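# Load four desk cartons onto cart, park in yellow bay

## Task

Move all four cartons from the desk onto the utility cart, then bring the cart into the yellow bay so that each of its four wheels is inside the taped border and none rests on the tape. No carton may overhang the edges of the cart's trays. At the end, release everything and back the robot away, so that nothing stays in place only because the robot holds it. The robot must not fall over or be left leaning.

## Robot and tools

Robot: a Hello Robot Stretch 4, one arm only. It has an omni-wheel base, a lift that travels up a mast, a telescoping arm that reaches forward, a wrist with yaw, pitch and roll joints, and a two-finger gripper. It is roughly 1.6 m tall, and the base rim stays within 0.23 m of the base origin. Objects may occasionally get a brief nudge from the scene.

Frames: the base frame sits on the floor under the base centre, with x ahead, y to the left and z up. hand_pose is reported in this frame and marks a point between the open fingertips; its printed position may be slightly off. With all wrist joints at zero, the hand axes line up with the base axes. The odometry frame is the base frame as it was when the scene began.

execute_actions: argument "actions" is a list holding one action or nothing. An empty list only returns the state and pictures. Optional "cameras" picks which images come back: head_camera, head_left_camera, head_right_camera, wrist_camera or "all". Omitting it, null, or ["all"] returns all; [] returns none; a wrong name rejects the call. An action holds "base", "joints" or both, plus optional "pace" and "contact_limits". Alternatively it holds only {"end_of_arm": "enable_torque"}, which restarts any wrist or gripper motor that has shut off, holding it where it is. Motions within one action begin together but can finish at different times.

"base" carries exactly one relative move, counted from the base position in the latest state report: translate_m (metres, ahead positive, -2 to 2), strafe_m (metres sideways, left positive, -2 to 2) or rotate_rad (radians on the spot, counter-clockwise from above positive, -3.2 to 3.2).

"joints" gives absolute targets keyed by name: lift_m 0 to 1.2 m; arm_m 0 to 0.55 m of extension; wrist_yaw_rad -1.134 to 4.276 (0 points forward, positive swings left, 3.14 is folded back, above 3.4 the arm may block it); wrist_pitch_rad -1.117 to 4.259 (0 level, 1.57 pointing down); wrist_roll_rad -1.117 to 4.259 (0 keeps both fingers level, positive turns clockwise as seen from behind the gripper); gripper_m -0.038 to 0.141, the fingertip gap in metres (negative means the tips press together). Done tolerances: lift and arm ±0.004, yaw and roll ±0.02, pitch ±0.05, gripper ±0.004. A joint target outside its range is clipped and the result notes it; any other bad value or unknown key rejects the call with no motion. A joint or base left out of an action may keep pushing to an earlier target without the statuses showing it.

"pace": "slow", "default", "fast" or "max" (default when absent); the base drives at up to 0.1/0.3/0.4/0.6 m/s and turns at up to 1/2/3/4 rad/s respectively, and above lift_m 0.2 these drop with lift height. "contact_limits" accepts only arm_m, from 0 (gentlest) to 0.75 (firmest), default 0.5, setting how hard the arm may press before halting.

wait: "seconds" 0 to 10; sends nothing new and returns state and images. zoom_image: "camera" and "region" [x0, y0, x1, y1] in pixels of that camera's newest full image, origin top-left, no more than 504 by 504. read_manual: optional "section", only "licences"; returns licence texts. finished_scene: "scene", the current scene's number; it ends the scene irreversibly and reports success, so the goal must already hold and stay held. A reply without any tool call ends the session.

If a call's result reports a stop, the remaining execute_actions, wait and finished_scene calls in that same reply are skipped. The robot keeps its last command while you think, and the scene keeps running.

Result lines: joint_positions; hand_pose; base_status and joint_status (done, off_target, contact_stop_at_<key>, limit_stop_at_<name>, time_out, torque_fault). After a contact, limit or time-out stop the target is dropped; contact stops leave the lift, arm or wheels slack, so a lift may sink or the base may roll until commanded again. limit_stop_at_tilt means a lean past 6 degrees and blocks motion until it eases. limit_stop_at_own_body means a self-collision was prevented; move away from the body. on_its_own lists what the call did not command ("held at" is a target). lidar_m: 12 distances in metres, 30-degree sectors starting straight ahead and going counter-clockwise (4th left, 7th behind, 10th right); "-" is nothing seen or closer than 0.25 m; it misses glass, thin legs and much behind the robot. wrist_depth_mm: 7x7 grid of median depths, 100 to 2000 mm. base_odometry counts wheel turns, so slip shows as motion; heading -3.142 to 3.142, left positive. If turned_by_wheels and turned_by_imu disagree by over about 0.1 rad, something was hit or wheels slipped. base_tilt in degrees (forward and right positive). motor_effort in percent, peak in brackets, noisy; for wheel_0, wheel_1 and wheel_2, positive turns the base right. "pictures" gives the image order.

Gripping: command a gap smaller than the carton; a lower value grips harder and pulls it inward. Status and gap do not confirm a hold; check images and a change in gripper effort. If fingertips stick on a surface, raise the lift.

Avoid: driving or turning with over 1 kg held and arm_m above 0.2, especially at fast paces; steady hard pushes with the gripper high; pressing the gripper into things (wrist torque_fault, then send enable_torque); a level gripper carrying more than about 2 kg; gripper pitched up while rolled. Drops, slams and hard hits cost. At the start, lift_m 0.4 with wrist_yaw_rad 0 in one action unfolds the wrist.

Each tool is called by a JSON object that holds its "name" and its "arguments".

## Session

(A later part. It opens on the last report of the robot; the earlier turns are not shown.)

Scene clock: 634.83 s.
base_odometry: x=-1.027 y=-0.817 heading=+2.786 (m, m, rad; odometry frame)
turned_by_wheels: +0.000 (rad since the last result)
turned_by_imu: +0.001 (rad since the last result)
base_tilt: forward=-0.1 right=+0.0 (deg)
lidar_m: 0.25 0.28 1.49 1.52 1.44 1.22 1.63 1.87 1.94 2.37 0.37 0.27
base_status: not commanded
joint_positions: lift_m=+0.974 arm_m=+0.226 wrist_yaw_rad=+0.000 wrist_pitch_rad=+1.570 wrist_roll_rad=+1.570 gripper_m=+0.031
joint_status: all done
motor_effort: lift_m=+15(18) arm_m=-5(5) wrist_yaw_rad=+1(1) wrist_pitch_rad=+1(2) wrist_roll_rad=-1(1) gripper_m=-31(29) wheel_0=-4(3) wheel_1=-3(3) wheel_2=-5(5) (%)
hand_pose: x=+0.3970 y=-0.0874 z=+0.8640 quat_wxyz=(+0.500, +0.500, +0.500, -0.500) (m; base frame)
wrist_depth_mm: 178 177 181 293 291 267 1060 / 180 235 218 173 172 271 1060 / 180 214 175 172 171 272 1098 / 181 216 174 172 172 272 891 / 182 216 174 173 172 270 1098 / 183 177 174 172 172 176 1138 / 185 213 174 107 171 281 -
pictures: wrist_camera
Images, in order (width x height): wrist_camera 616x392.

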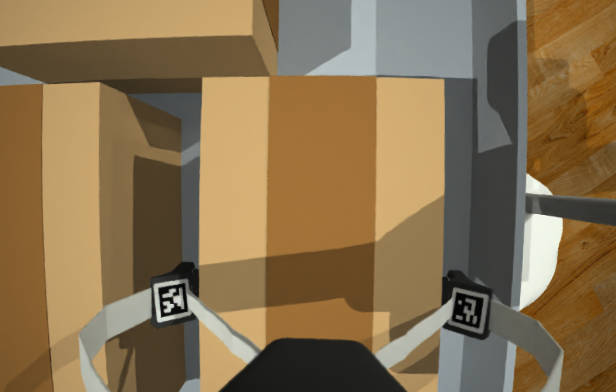

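{"name": "execute_actions", "arguments": {"actions": [{"joints":{"gripper_m":0.135}}], "cameras": []}}

{"name": "execute_actions", "arguments": {"actions": [{"joints":{"lift_m":1.1,"gripper_m":0.141},"pace":"fast"}], "cameras": ["head_camera","head_left_camera","head_right_camera"]}}

Scene clock: 645.07 s.
base_odometry: x=-1.027 y=-0.817 heading=+2.786 (m, m, rad; odometry frame)
turned_by_wheels: +0.000 (rad since the last result)
turned_by_imu: +0.002 (rad since the last result)
base_tilt: forward=-0.1 right=+0.1 (deg)
lidar_m: 0.25 0.28 1.49 1.52 1.45 1.22 1.63 1.86 1.94 2.39 0.38 0.28
base_status: not commanded
joint_positions: lift_m=+0.974 arm_m=+0.226 wrist_yaw_rad=+0.000 wrist_pitch_rad=+1.571 wrist_roll_rad=+1.570 gripper_m=+0.135
joint_status: all done
motor_effort: lift_m=+14(15) arm_m=-4(5) wrist_yaw_rad=+3(5) wrist_pitch_rad=-1(8) wrist_roll_rad=-2(2) gripper_m=-3(32) wheel_0=-3(3) wheel_1=-2(3) wheel_2=-5(5) (%)
hand_pose: x=+0.3966 y=-0.0874 z=+0.8641 quat_wxyz=(+0.500, +0.500, +0.500, -0.500) (m; base frame)
wrist_depth_mm: 181 180 179 296 291 272 1042 / 206 233 237 180 294 273 1098 / 182 214 181 181 179 273 1098 / 184 215 182 180 180 273 1078 / 185 208 184 182 181 252 1098 / 186 191 185 183 182 204 1098 / 187 198 185 107 183 286 1118
pictures: none
No camera images: the call's "cameras" was empty. Leave "cameras" out to get every camera's image.

Scene clock: 646.37 s.
base_odometry: x=-1.027 y=-0.817 heading=+2.786 (m, m, rad; odometry frame)
turned_by_wheels: +0.000 (rad since the last result)
turned_by_imu: +0.000 (rad since the last result)
base_tilt: forward=-0.2 right=+0.1 (deg)
lidar_m: 0.25 0.26 1.49 1.53 1.47 1.23 1.63 1.87 1.94 2.38 0.37 0.27
base_status: not commanded
joint_positions: lift_m=+1.100 arm_m=+0.226 wrist_yaw_rad=+0.000 wrist_pitch_rad=+1.570 wrist_roll_rad=+1.570 gripper_m=+0.141
joint_status: all done
motor_effort: lift_m=+22(22) arm_m=-4(4) wrist_yaw_rad=+2(3) wrist_pitch_rad=+0(2) wrist_roll_rad=-2(2) gripper_m=+0(1) wheel_0=-2(3) wheel_1=-2(3) wheel_2=-5(5) (%)
hand_pose: x=+0.3968 y=-0.0874 z=+0.9894 quat_wxyz=(+0.500, +0.500, +0.500, -0.500) (m; base frame)
wrist_depth_mm: 424 303 303 415 415 1205 1229 / 427 306 306 421 418 1205 1205 / 418 307 415 304 415 1229 1229 / 418 309 377 306 397 991 1205 / 418 310 379 306 392 1008 1255 / 415 314 334 309 309 212 1255 / 424 314 436 107 427 1255 1255
pictures: head_camera, head_left_camera, head_right_camera
Images, in order (width x height): head_camera 420x560, head_left_camera 420x672, head_right_camera 420x672.

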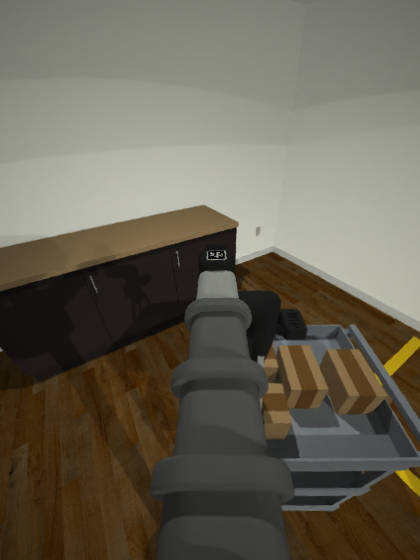

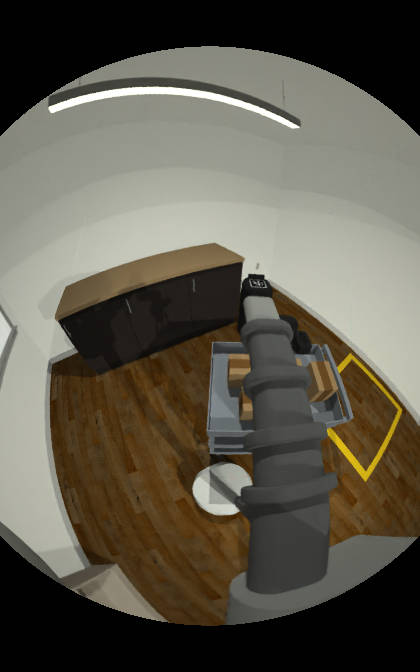

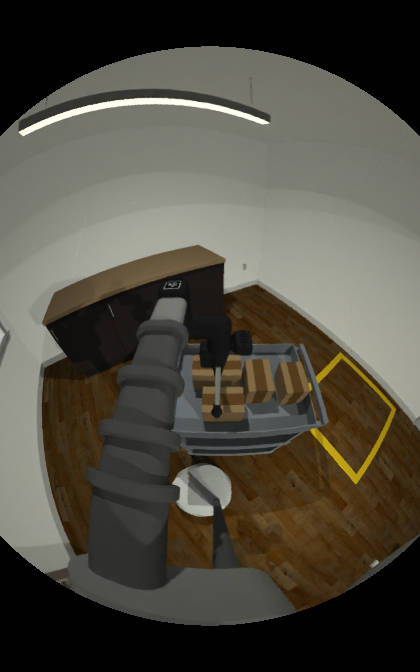

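{"name": "execute_actions", "arguments": {"actions": [{"base":{"translate_m":-0.25},"joints":{"arm_m":0.0,"wrist_pitch_rad":0.0,"wrist_roll_rad":0.0}}], "cameras": []}}

{"name": "execute_actions", "arguments": {"actions": [{"base":{"strafe_m":-0.44},"joints":{"lift_m":0.47}}], "cameras": ["head_camera","wrist_camera","head_right_camera"]}}

Scene clock: 700.47 s.
base_odometry: x=-0.793 y=-0.904 heading=+2.786 (m, m, rad; odometry frame)
turned_by_wheels: +0.000 (rad since the last result)
turned_by_imu: +0.002 (rad since the last result)
base_tilt: forward=-0.2 right=+0.0 (deg)
lidar_m: 0.50 1.65 1.72 1.38 1.03 1.07 1.40 1.65 1.70 2.51 0.72 0.51
base_status: done
joint_positions: lift_m=+1.100 arm_m=+0.001 wrist_yaw_rad=+0.000 wrist_pitch_rad=+0.002 wrist_roll_rad=+0.000 gripper_m=+0.141
joint_status: all done
motor_effort: lift_m=+21(21) arm_m=-5(4) wrist_yaw_rad=+2(0) wrist_pitch_rad=-7(9) wrist_roll_rad=-3(6) gripper_m=-1(0) wheel_0=-3(7) wheel_1=-3(10) wheel_2=+2(12) (%)
hand_pose: x=+0.4602 y=-0.0875 z=+1.2772 quat_wxyz=(+1.000, +0.000, +0.001, +0.000) (m; base frame)
wrist_depth_mm: 1808 1983 - - - - - / 1756 1921 - - - - - / 1808 1983 - - - - - / 1863 1983 - - - - - / 1808 1983 - - - - - / 1308 1430 1576 1756 - 207 - / 1336 1430 1661 107 - - -
pictures: none
No camera images: the call's "cameras" was empty. Leave "cameras" out to get every camera's image.

Scene clock: 703.87 s.
base_odometry: x=-0.639 y=-0.491 heading=+2.786 (m, m, rad; odometry frame)
turned_by_wheels: +0.000 (rad since the last result)
turned_by_imu: +0.001 (rad since the last result)
base_tilt: forward=-0.2 right=+0.1 (deg)
lidar_m: 0.50 0.52 0.74 1.82 1.38 1.44 1.51 1.42 1.50 2.13 2.02 2.09
base_status: done
joint_positions: lift_m=+0.470 arm_m=+0.001 wrist_yaw_rad=+0.000 wrist_pitch_rad=+0.002 wrist_roll_rad=+0.000 gripper_m=+0.141
joint_status: all done
motor_effort: lift_m=+13(20) arm_m=-5(5) wrist_yaw_rad=+1(2) wrist_pitch_rad=-6(7) wrist_roll_rad=-3(3) gripper_m=+0(0) wheel_0=+2(10) wheel_1=-1(11) wheel_2=+0(2) (%)
hand_pose: x=+0.4602 y=-0.0874 z=+0.6479 quat_wxyz=(+1.000, +0.000, +0.001, +0.000) (m; base frame)
wrist_depth_mm: 279 281 278 277 - - 1756 / 287 289 287 508 - - 1756 / 1430 1618 597 - - - 1756 / 1537 1661 1756 - - - 1808 / 778 1576 741 - - - 1708 / 634 591 297 732 1708 206 1708 / 466 455 466 107 1499 1430 1464
pictures: head_camera, head_right_camera, wrist_camera
Images, in order (width x height): head_camera 420x560, head_right_camera 420x672, wrist_camera 616x392.

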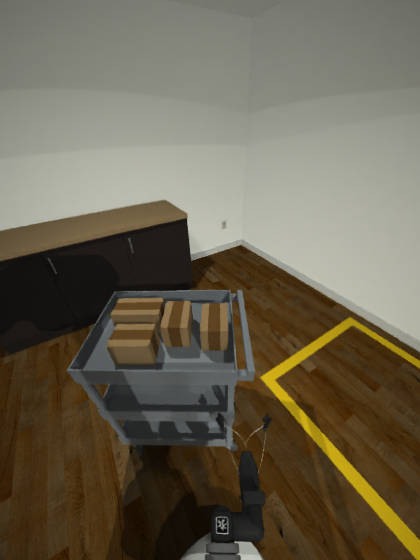

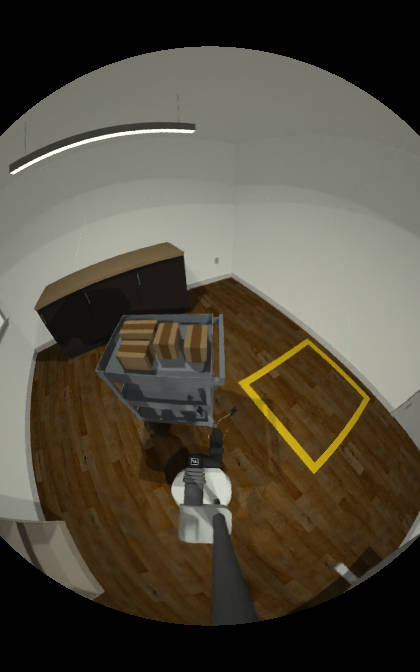

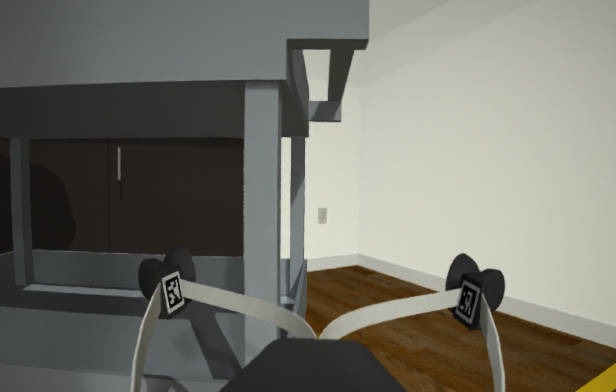

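{"name": "execute_actions", "arguments": {"actions": [{"base":{"strafe_m":0.04},"joints":{"lift_m":0.53}}], "cameras": ["wrist_camera"]}}

Scene clock: 715.60 s.
base_odometry: x=-0.653 y=-0.529 heading=+2.786 (m, m, rad; odometry frame)
turned_by_wheels: +0.000 (rad since the last result)
turned_by_imu: +0.002 (rad since the last result)
base_tilt: forward=-0.2 right=+0.0 (deg)
lidar_m: 0.49 0.52 1.94 1.76 1.36 1.40 1.53 1.44 1.50 2.18 2.05 0.54
base_status: done
joint_positions: lift_m=+0.530 arm_m=+0.001 wrist_yaw_rad=+0.000 wrist_pitch_rad=+0.002 wrist_roll_rad=+0.000 gripper_m=+0.141
joint_status: all done
motor_effort: lift_m=+22(23) arm_m=-5(4) wrist_yaw_rad=+1(1) wrist_pitch_rad=-7(6) wrist_roll_rad=-2(2) gripper_m=-2(0) wheel_0=-1(10) wheel_1=+2(4) wheel_2=+0(0) (%)
hand_pose: x=+0.4602 y=-0.0874 z=+0.7072 quat_wxyz=(+1.000, +0.000, +0.001, +0.000) (m; base frame)
wrist_depth_mm: 1921 - - - - - 1661 / 285 282 282 279 277 - 1708 / 289 285 283 283 - - 1756 / 1499 1661 1808 - - - 1808 / 1464 1618 1808 - - - 1756 / 741 750 715 296 1863 208 1756 / 585 580 621 107 1661 1537 1576
pictures: wrist_camera
Images, in order (width x height): wrist_camera 616x392.

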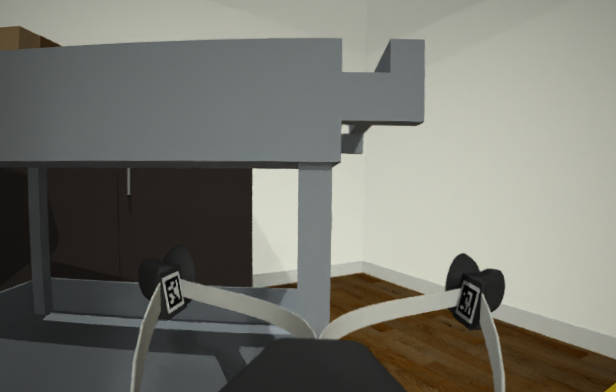

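{"name": "execute_actions", "arguments": {"actions": [{"joints":{"arm_m":0.09},"pace":"slow"}], "cameras": ["wrist_camera","head_right_camera"]}}

Scene clock: 724.70 s.
base_odometry: x=-0.653 y=-0.529 heading=+2.786 (m, m, rad; odometry frame)
turned_by_wheels: +0.000 (rad since the last result)
turned_by_imu: +0.002 (rad since the last result)
base_tilt: forward=-0.1 right=+0.1 (deg)
lidar_m: 0.50 0.52 1.93 1.78 1.35 1.39 1.54 1.44 1.49 2.16 2.05 0.53
base_status: not commanded
joint_positions: lift_m=+0.530 arm_m=+0.089 wrist_yaw_rad=+0.000 wrist_pitch_rad=+0.002 wrist_roll_rad=+0.000 gripper_m=+0.141
joint_status: all done
motor_effort: lift_m=+21(22) arm_m=+5(4) wrist_yaw_rad=+2(2) wrist_pitch_rad=-6(6) wrist_roll_rad=-2(3) gripper_m=+0(1) wheel_0=+0(1) wheel_1=+2(3) wheel_2=+0(0) (%)
hand_pose: x=+0.5485 y=-0.0874 z=+0.7072 quat_wxyz=(+1.000, +0.000, +0.001, +0.000) (m; base frame)
wrist_depth_mm: 195 193 191 190 189 1921 1756 / 196 195 192 191 190 1983 1756 / 197 196 195 193 - - 1708 / 1397 1576 1756 202 - - 1708 / 1430 1499 1661 202 - - 1708 / 683 668 668 204 1921 208 1708 / 580 574 615 107 1661 1537 1537
pictures: head_right_camera, wrist_camera
Images, in order (width x height): head_right_camera 420x672, wrist_camera 616x392.

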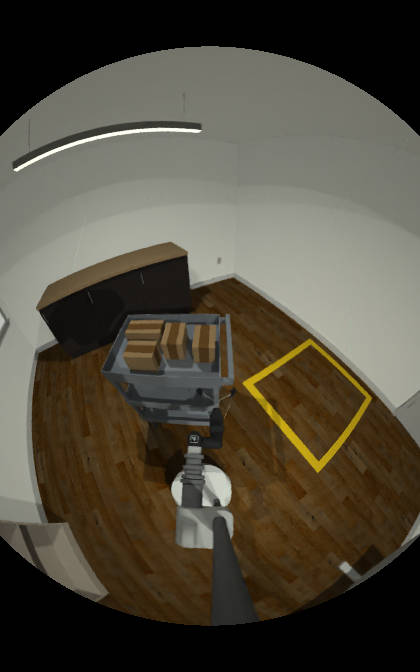

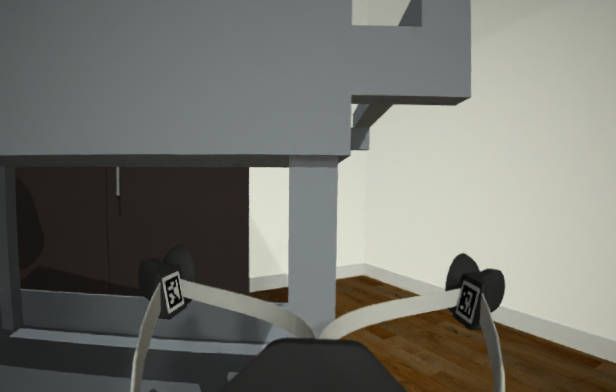

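{"name": "execute_actions", "arguments": {"actions": [{"joints":{"gripper_m":-0.02}}], "cameras": ["wrist_camera"]}}

Scene clock: 734.63 s.
base_odometry: x=-0.653 y=-0.529 heading=+2.786 (m, m, rad; odometry frame)
turned_by_wheels: +0.000 (rad since the last result)
turned_by_imu: +0.002 (rad since the last result)
base_tilt: forward=-0.1 right=+0.2 (deg)
lidar_m: 0.49 0.51 1.92 1.77 1.36 1.38 1.54 1.43 1.48 2.15 2.05 0.52
base_status: not commanded
joint_positions: lift_m=+0.530 arm_m=+0.090 wrist_yaw_rad=+0.006 wrist_pitch_rad=+0.002 wrist_roll_rad=+0.000 gripper_m=-0.019
joint_status: all done
on_its_own: wrist_yaw_rad is at rest, and its effort (-15) is outside its rest range (-13 to +13)
motor_effort: lift_m=+22(22) arm_m=+3(5) wrist_yaw_rad=-15(17) wrist_pitch_rad=-7(7) wrist_roll_rad=-2(2) gripper_m=-22(23) wheel_0=-1(1) wheel_1=+3(2) wheel_2=+0(0) (%)
hand_pose: x=+0.5494 y=-0.0858 z=+0.7072 quat_wxyz=(+1.000, +0.000, +0.001, +0.003) (m; base frame)
wrist_depth_mm: 189 186 184 180 179 177 1708 / 189 187 184 183 180 1863 1756 / 191 189 186 183 - - 1708 / 1430 1499 1708 191 - - 1756 / 1397 1576 1661 193 - - 1756 / 691 683 186 195 184 1983 1756 / 580 549 621 107 1576 1464 1576
pictures: wrist_camera
Images, in order (width x height): wrist_camera 616x392.

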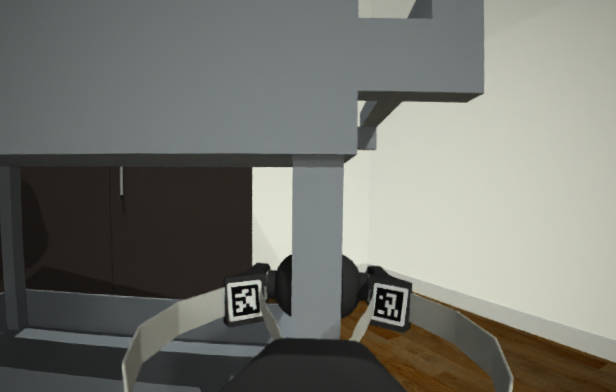

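{"name": "execute_actions", "arguments": {"actions": [{"base":{"strafe_m":-0.9}}], "cameras": ["head_camera","head_right_camera"]}}

Scene clock: 794.27 s.
base_odometry: x=-0.341 y=+0.315 heading=+2.787 (m, m, rad; odometry frame)
turned_by_wheels: +0.000 (rad since the last result)
turned_by_imu: +0.009 (rad since the last result)
base_tilt: forward=-0.1 right=-0.1 (deg)
lidar_m: 0.28 0.25 0.25 0.25 2.13 1.50 1.03 1.01 1.82 1.32 1.28 0.59
base_status: done
joint_positions: lift_m=+0.530 arm_m=+0.090 wrist_yaw_rad=+0.000 wrist_pitch_rad=+0.002 wrist_roll_rad=+0.000 gripper_m=-0.020
joint_status: not commanded
motor_effort: lift_m=+22(21) arm_m=+2(2) wrist_yaw_rad=+1(68) wrist_pitch_rad=-6(8) wrist_roll_rad=-1(1) gripper_m=-10(25) wheel_0=+5(22) wheel_1=+1(7) wheel_2=-1(8) (%)
hand_pose: x=+0.5490 y=-0.0874 z=+0.7073 quat_wxyz=(+1.000, +0.000, +0.001, +0.000) (m; base frame)
wrist_depth_mm: - - 112 142 206 1160 991 / - - 113 143 196 1182 976 / 165 167 121 157 1430 1229 1008 / 1708 - - 175 1618 1182 991 / 1708 - - 176 1537 1160 976 / 1756 - 184 174 187 1182 976 / 452 1430 1576 107 1499 1078 1008
pictures: head_camera, head_right_camera
Images, in order (width x height): head_camera 420x560, head_right_camera 420x672.

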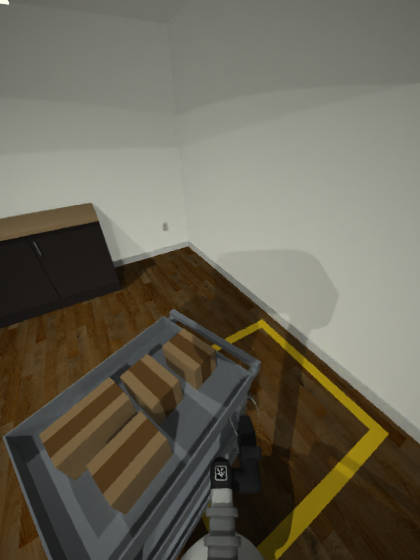

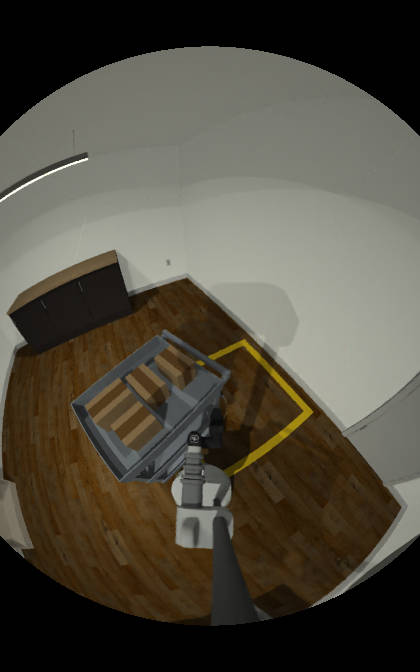

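{"name": "execute_actions", "arguments": {"actions": [], "cameras": ["head_left_camera","wrist_camera"]}}

Scene clock: 824.70 s.
base_odometry: x=-0.341 y=+0.315 heading=+2.787 (m, m, rad; odometry frame)
turned_by_wheels: +0.000 (rad since the last result)
turned_by_imu: +0.001 (rad since the last result)
base_tilt: forward=-0.2 right=+0.1 (deg)
lidar_m: 0.31 0.25 0.25 0.25 2.14 1.53 1.04 1.00 1.81 1.32 1.28 0.57
base_status: done
joint_positions: lift_m=+0.530 arm_m=+0.090 wrist_yaw_rad=+0.000 wrist_pitch_rad=+0.002 wrist_roll_rad=+0.000 gripper_m=-0.020
joint_status: not commanded
motor_effort: lift_m=+22(21) arm_m=+2(2) wrist_yaw_rad=+1(68) wrist_pitch_rad=-6(8) wrist_roll_rad=-1(1) gripper_m=-10(25) wheel_0=+5(22) wheel_1=+1(7) wheel_2=-1(8) (%)
hand_pose: x=+0.5490 y=-0.0874 z=+0.7073 quat_wxyz=(+1.000, +0.000, +0.001, +0.000) (m; base frame)
wrist_depth_mm: - - 112 142 206 1138 1008 / - - 113 143 198 1182 976 / 165 167 121 157 1464 1182 991 / 1708 - - 175 1576 1205 991 / 1756 - - 176 1576 1182 991 / 1808 - 184 174 187 1182 991 / 459 1430 1618 107 1430 1060 1025
pictures: head_left_camera, wrist_camera
Images, in order (width x height): head_left_camera 420x672, wrist_camera 616x392.

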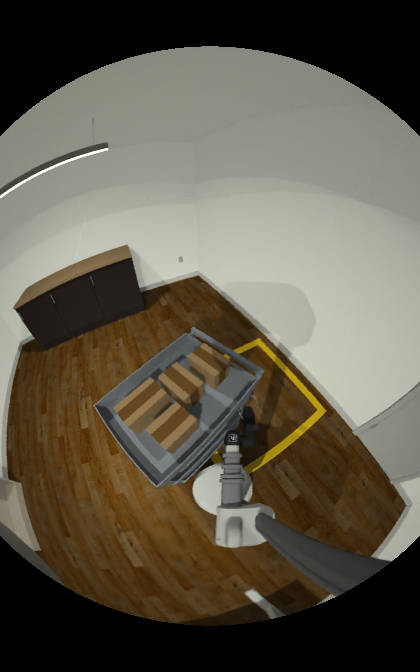

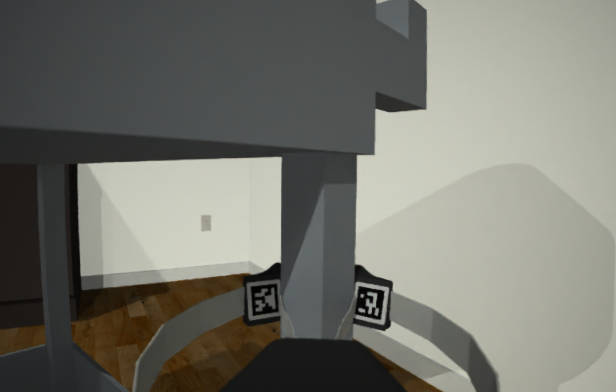

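{"name": "execute_actions", "arguments": {"actions": [{"base":{"rotate_rad":0.485},"pace":"slow"}], "cameras": ["head_camera","head_right_camera"]}}

Scene clock: 929.70 s.
base_odometry: x=-0.341 y=+0.315 heading=-3.012 (m, m, rad; odometry frame)
turned_by_wheels: +0.485 (rad since the last result)
turned_by_imu: +0.497 (rad since the last result)
base_tilt: forward=-0.2 right=+0.1 (deg)
lidar_m: 0.38 0.35 0.37 2.14 1.51 1.07 1.03 1.78 1.34 1.27 1.33 0.52
base_status: done
joint_positions: lift_m=+0.530 arm_m=+0.090 wrist_yaw_rad=-0.003 wrist_pitch_rad=+0.002 wrist_roll_rad=+0.000 gripper_m=-0.020
joint_status: not commanded
motor_effort: lift_m=+21(22) arm_m=+3(3) wrist_yaw_rad=+10(86) wrist_pitch_rad=-6(6) wrist_roll_rad=-1(1) gripper_m=-12(18) wheel_0=+1(24) wheel_1=-3(12) wheel_2=+0(21) (%)
hand_pose: x=+0.5486 y=-0.0883 z=+0.7073 quat_wxyz=(+1.000, +0.000, +0.001, -0.002) (m; base frame)
wrist_depth_mm: 110 120 134 151 171 - 1661 / 111 121 135 152 177 - 1708 / 115 126 141 158 - - 1661 / - - - 171 - - 1756 / - - - 173 - - 1756 / - - 185 174 183 - 1708 / 504 535 1618 107 1618 1499 1499
pictures: head_camera, head_right_camera
Images, in order (width x height): head_camera 420x560, head_right_camera 420x672.

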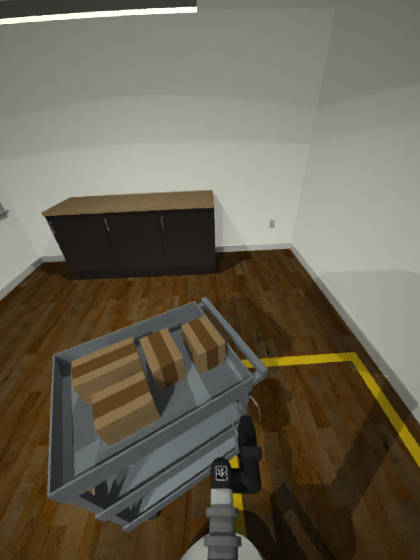

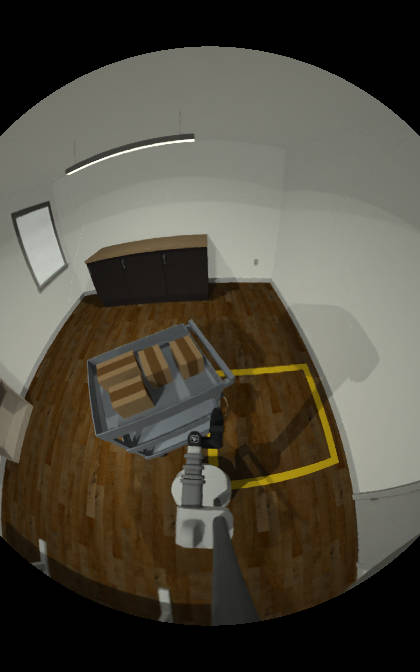

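{"name": "execute_actions", "arguments": {"actions": [{"base":{"strafe_m":-0.91},"pace":"slow"}], "cameras": ["head_camera","head_right_camera","head_left_camera"]}}

action 0: "base": strafe_m = -0.91 would last too long for one action: at the pace "slow" strafe_m can be at most 0.78 in either direction: name a faster pace, or command the rest in another action

{"name": "execute_actions", "arguments": {"actions": [{"base":{"strafe_m":-0.91}}], "cameras": ["head_camera","head_right_camera","head_left_camera"]}}

Scene clock: 967.90 s.
base_odometry: x=-0.460 y=+1.218 heading=-3.011 (m, m, rad; odometry frame)
turned_by_wheels: +0.000 (rad since the last result)
turned_by_imu: +0.007 (rad since the last result)
base_tilt: forward=-0.1 right=+0.1 (deg)
lidar_m: 0.40 0.41 0.47 3.06 1.49 1.57 1.69 0.51 0.39 0.36 0.38 0.51
base_status: done
joint_positions: lift_m=+0.530 arm_m=+0.090 wrist_yaw_rad=+0.003 wrist_pitch_rad=+0.002 wrist_roll_rad=+0.000 gripper_m=-0.020
joint_status: not commanded
motor_effort: lift_m=+21(21) arm_m=+3(3) wrist_yaw_rad=-7(63) wrist_pitch_rad=-4(6) wrist_roll_rad=-1(1) gripper_m=-14(13) wheel_0=+2(23) wheel_1=-1(14) wheel_2=+3(5) (%)
hand_pose: x=+0.5492 y=-0.0866 z=+0.7074 quat_wxyz=(+1.000, +0.000, +0.001, +0.001) (m; base frame)
wrist_depth_mm: 126 134 143 154 166 477 424 / 127 135 144 155 170 512 415 / 131 139 148 158 904 591 418 / - - - 169 1138 597 421 / - - - 171 1138 597 418 / - - 185 171 186 549 415 / 521 549 585 107 991 477 421
pictures: head_camera, head_left_camera, head_right_camera
Images, in order (width x height): head_camera 420x560, head_left_camera 420x672, head_right_camera 420x672.

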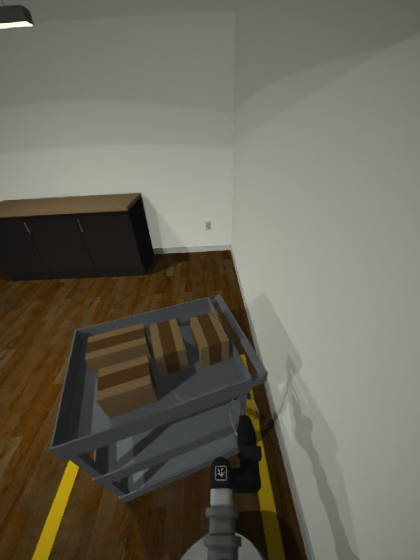

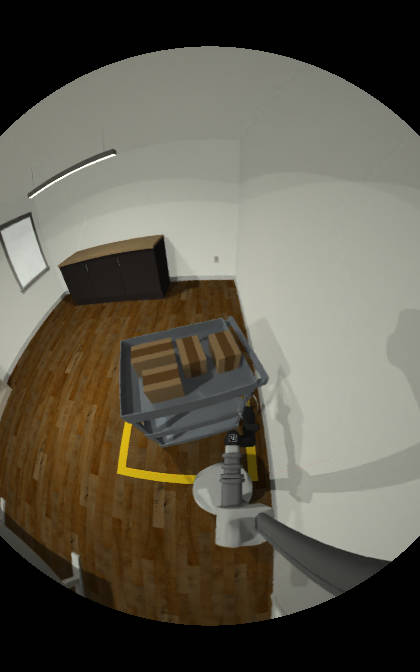

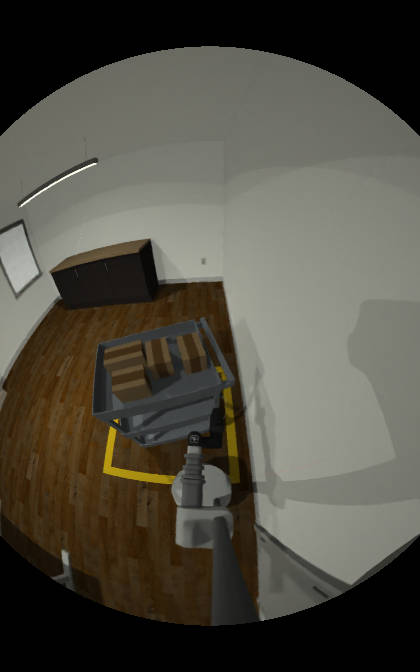

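{"name": "execute_actions", "arguments": {"actions": [{"joints":{"gripper_m":0.12}}], "cameras": ["wrist_camera"]}}

Scene clock: 981.10 s.
base_odometry: x=-0.460 y=+1.218 heading=-3.011 (m, m, rad; odometry frame)
turned_by_wheels: +0.000 (rad since the last result)
turned_by_imu: +0.002 (rad since the last result)
base_tilt: forward=-0.3 right=+0.1 (deg)
lidar_m: 0.40 0.40 0.46 3.06 1.49 1.57 1.69 0.52 0.39 0.35 0.38 0.50
base_status: not commanded
joint_positions: lift_m=+0.530 arm_m=+0.090 wrist_yaw_rad=+0.000 wrist_pitch_rad=+0.002 wrist_roll_rad=+0.000 gripper_m=+0.120
joint_status: all done
motor_effort: lift_m=+22(21) arm_m=+3(3) wrist_yaw_rad=+2(7) wrist_pitch_rad=-5(5) wrist_roll_rad=-2(1) gripper_m=-2(13) wheel_0=+2(2) wheel_1=-1(1) wheel_2=+3(3) (%)
hand_pose: x=+0.5489 y=-0.0874 z=+0.7074 quat_wxyz=(+1.000, +0.000, +0.001, +0.000) (m; base frame)
wrist_depth_mm: 128 135 146 156 169 477 424 / 129 137 147 157 172 512 413 / 132 141 151 161 891 585 418 / - - - 171 1118 585 418 / - - - 173 1138 549 415 / - 1921 580 173 976 480 410 / 525 554 585 107 976 535 415
pictures: wrist_camera
Images, in order (width x height): wrist_camera 616x392.

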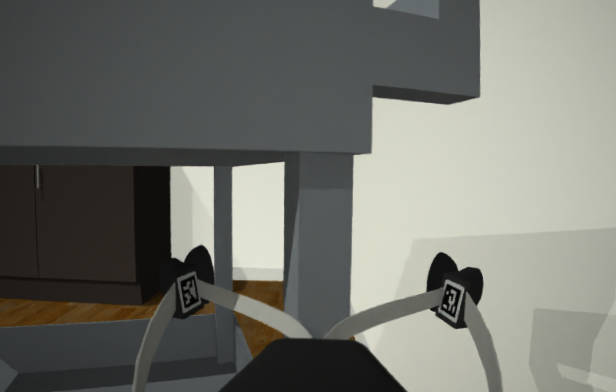

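Released. Back away and look.

{"name": "execute_actions", "arguments": {"actions": [{"base":{"translate_m":-0.7},"joints":{"arm_m":0.0}}], "cameras": ["head_camera","head_right_camera","head_left_camera"]}}

Scene clock: 988.43 s.
base_odometry: x=+0.234 y=+1.308 heading=-3.012 (m, m, rad; odometry frame)
turned_by_wheels: +0.000 (rad since the last result)
turned_by_imu: +0.003 (rad since the last result)
base_tilt: forward=-0.1 right=-0.2 (deg)
lidar_m: 1.07 1.06 3.24 1.22 1.12 1.07 1.00 0.58 0.42 0.39 0.39 0.58
base_status: done
joint_positions: lift_m=+0.530 arm_m=+0.001 wrist_yaw_rad=+0.000 wrist_pitch_rad=+0.002 wrist_roll_rad=+0.000 gripper_m=+0.120
joint_status: all done
motor_effort: lift_m=+21(21) arm_m=-4(5) wrist_yaw_rad=+2(1) wrist_pitch_rad=-6(6) wrist_roll_rad=-1(1) gripper_m=-1(3) wheel_0=-1(9) wheel_1=-2(4) wheel_2=+2(12) (%)
hand_pose: x=+0.4602 y=-0.0874 z=+0.7074 quat_wxyz=(+1.000, +0.000, +0.001, +0.000) (m; base frame)
wrist_depth_mm: - - - - 1336 676 484 / - - - - 1336 676 480 / - 820 904 960 1336 683 484 / - - - - 1336 683 480 / - 1281 1308 1397 1308 627 477 / 1863 854 917 976 1138 544 477 / 1499 1229 1308 107 1118 621 477
pictures: head_camera, head_left_camera, head_right_camera
Images, in order (width x height): head_camera 420x560, head_left_camera 420x672, head_right_camera 420x672.

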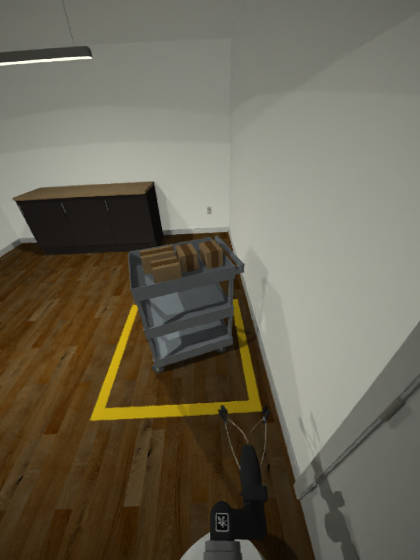

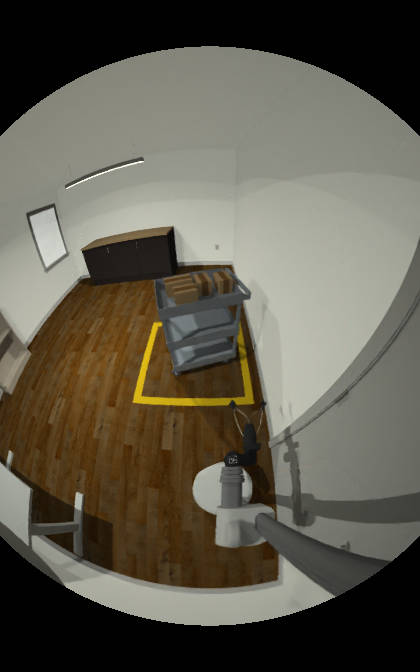

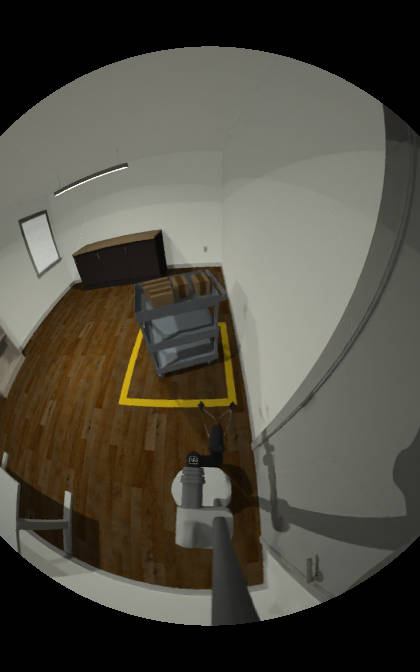

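{"name": "zoom_image", "arguments": {"camera": "head_camera", "region": [70, 220, 300, 440]}}

Region (70, 220, 300, 440) of head_camera's 420x560 image, scaled by 2.191, with more detail than that image has; it fills the top 482 rows of this view, and the rest is white.

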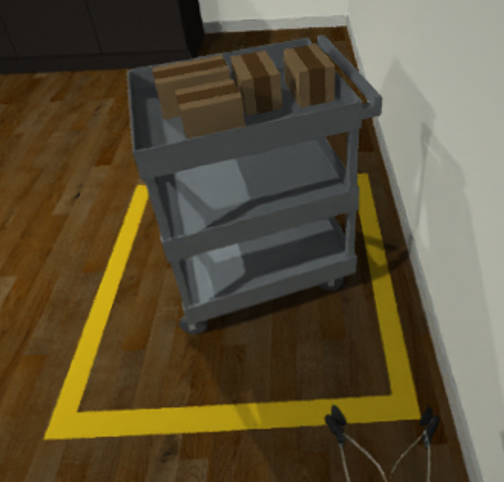

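{"name": "finished_scene", "arguments": {"scene": 1}}

The scene is finished: the task was done.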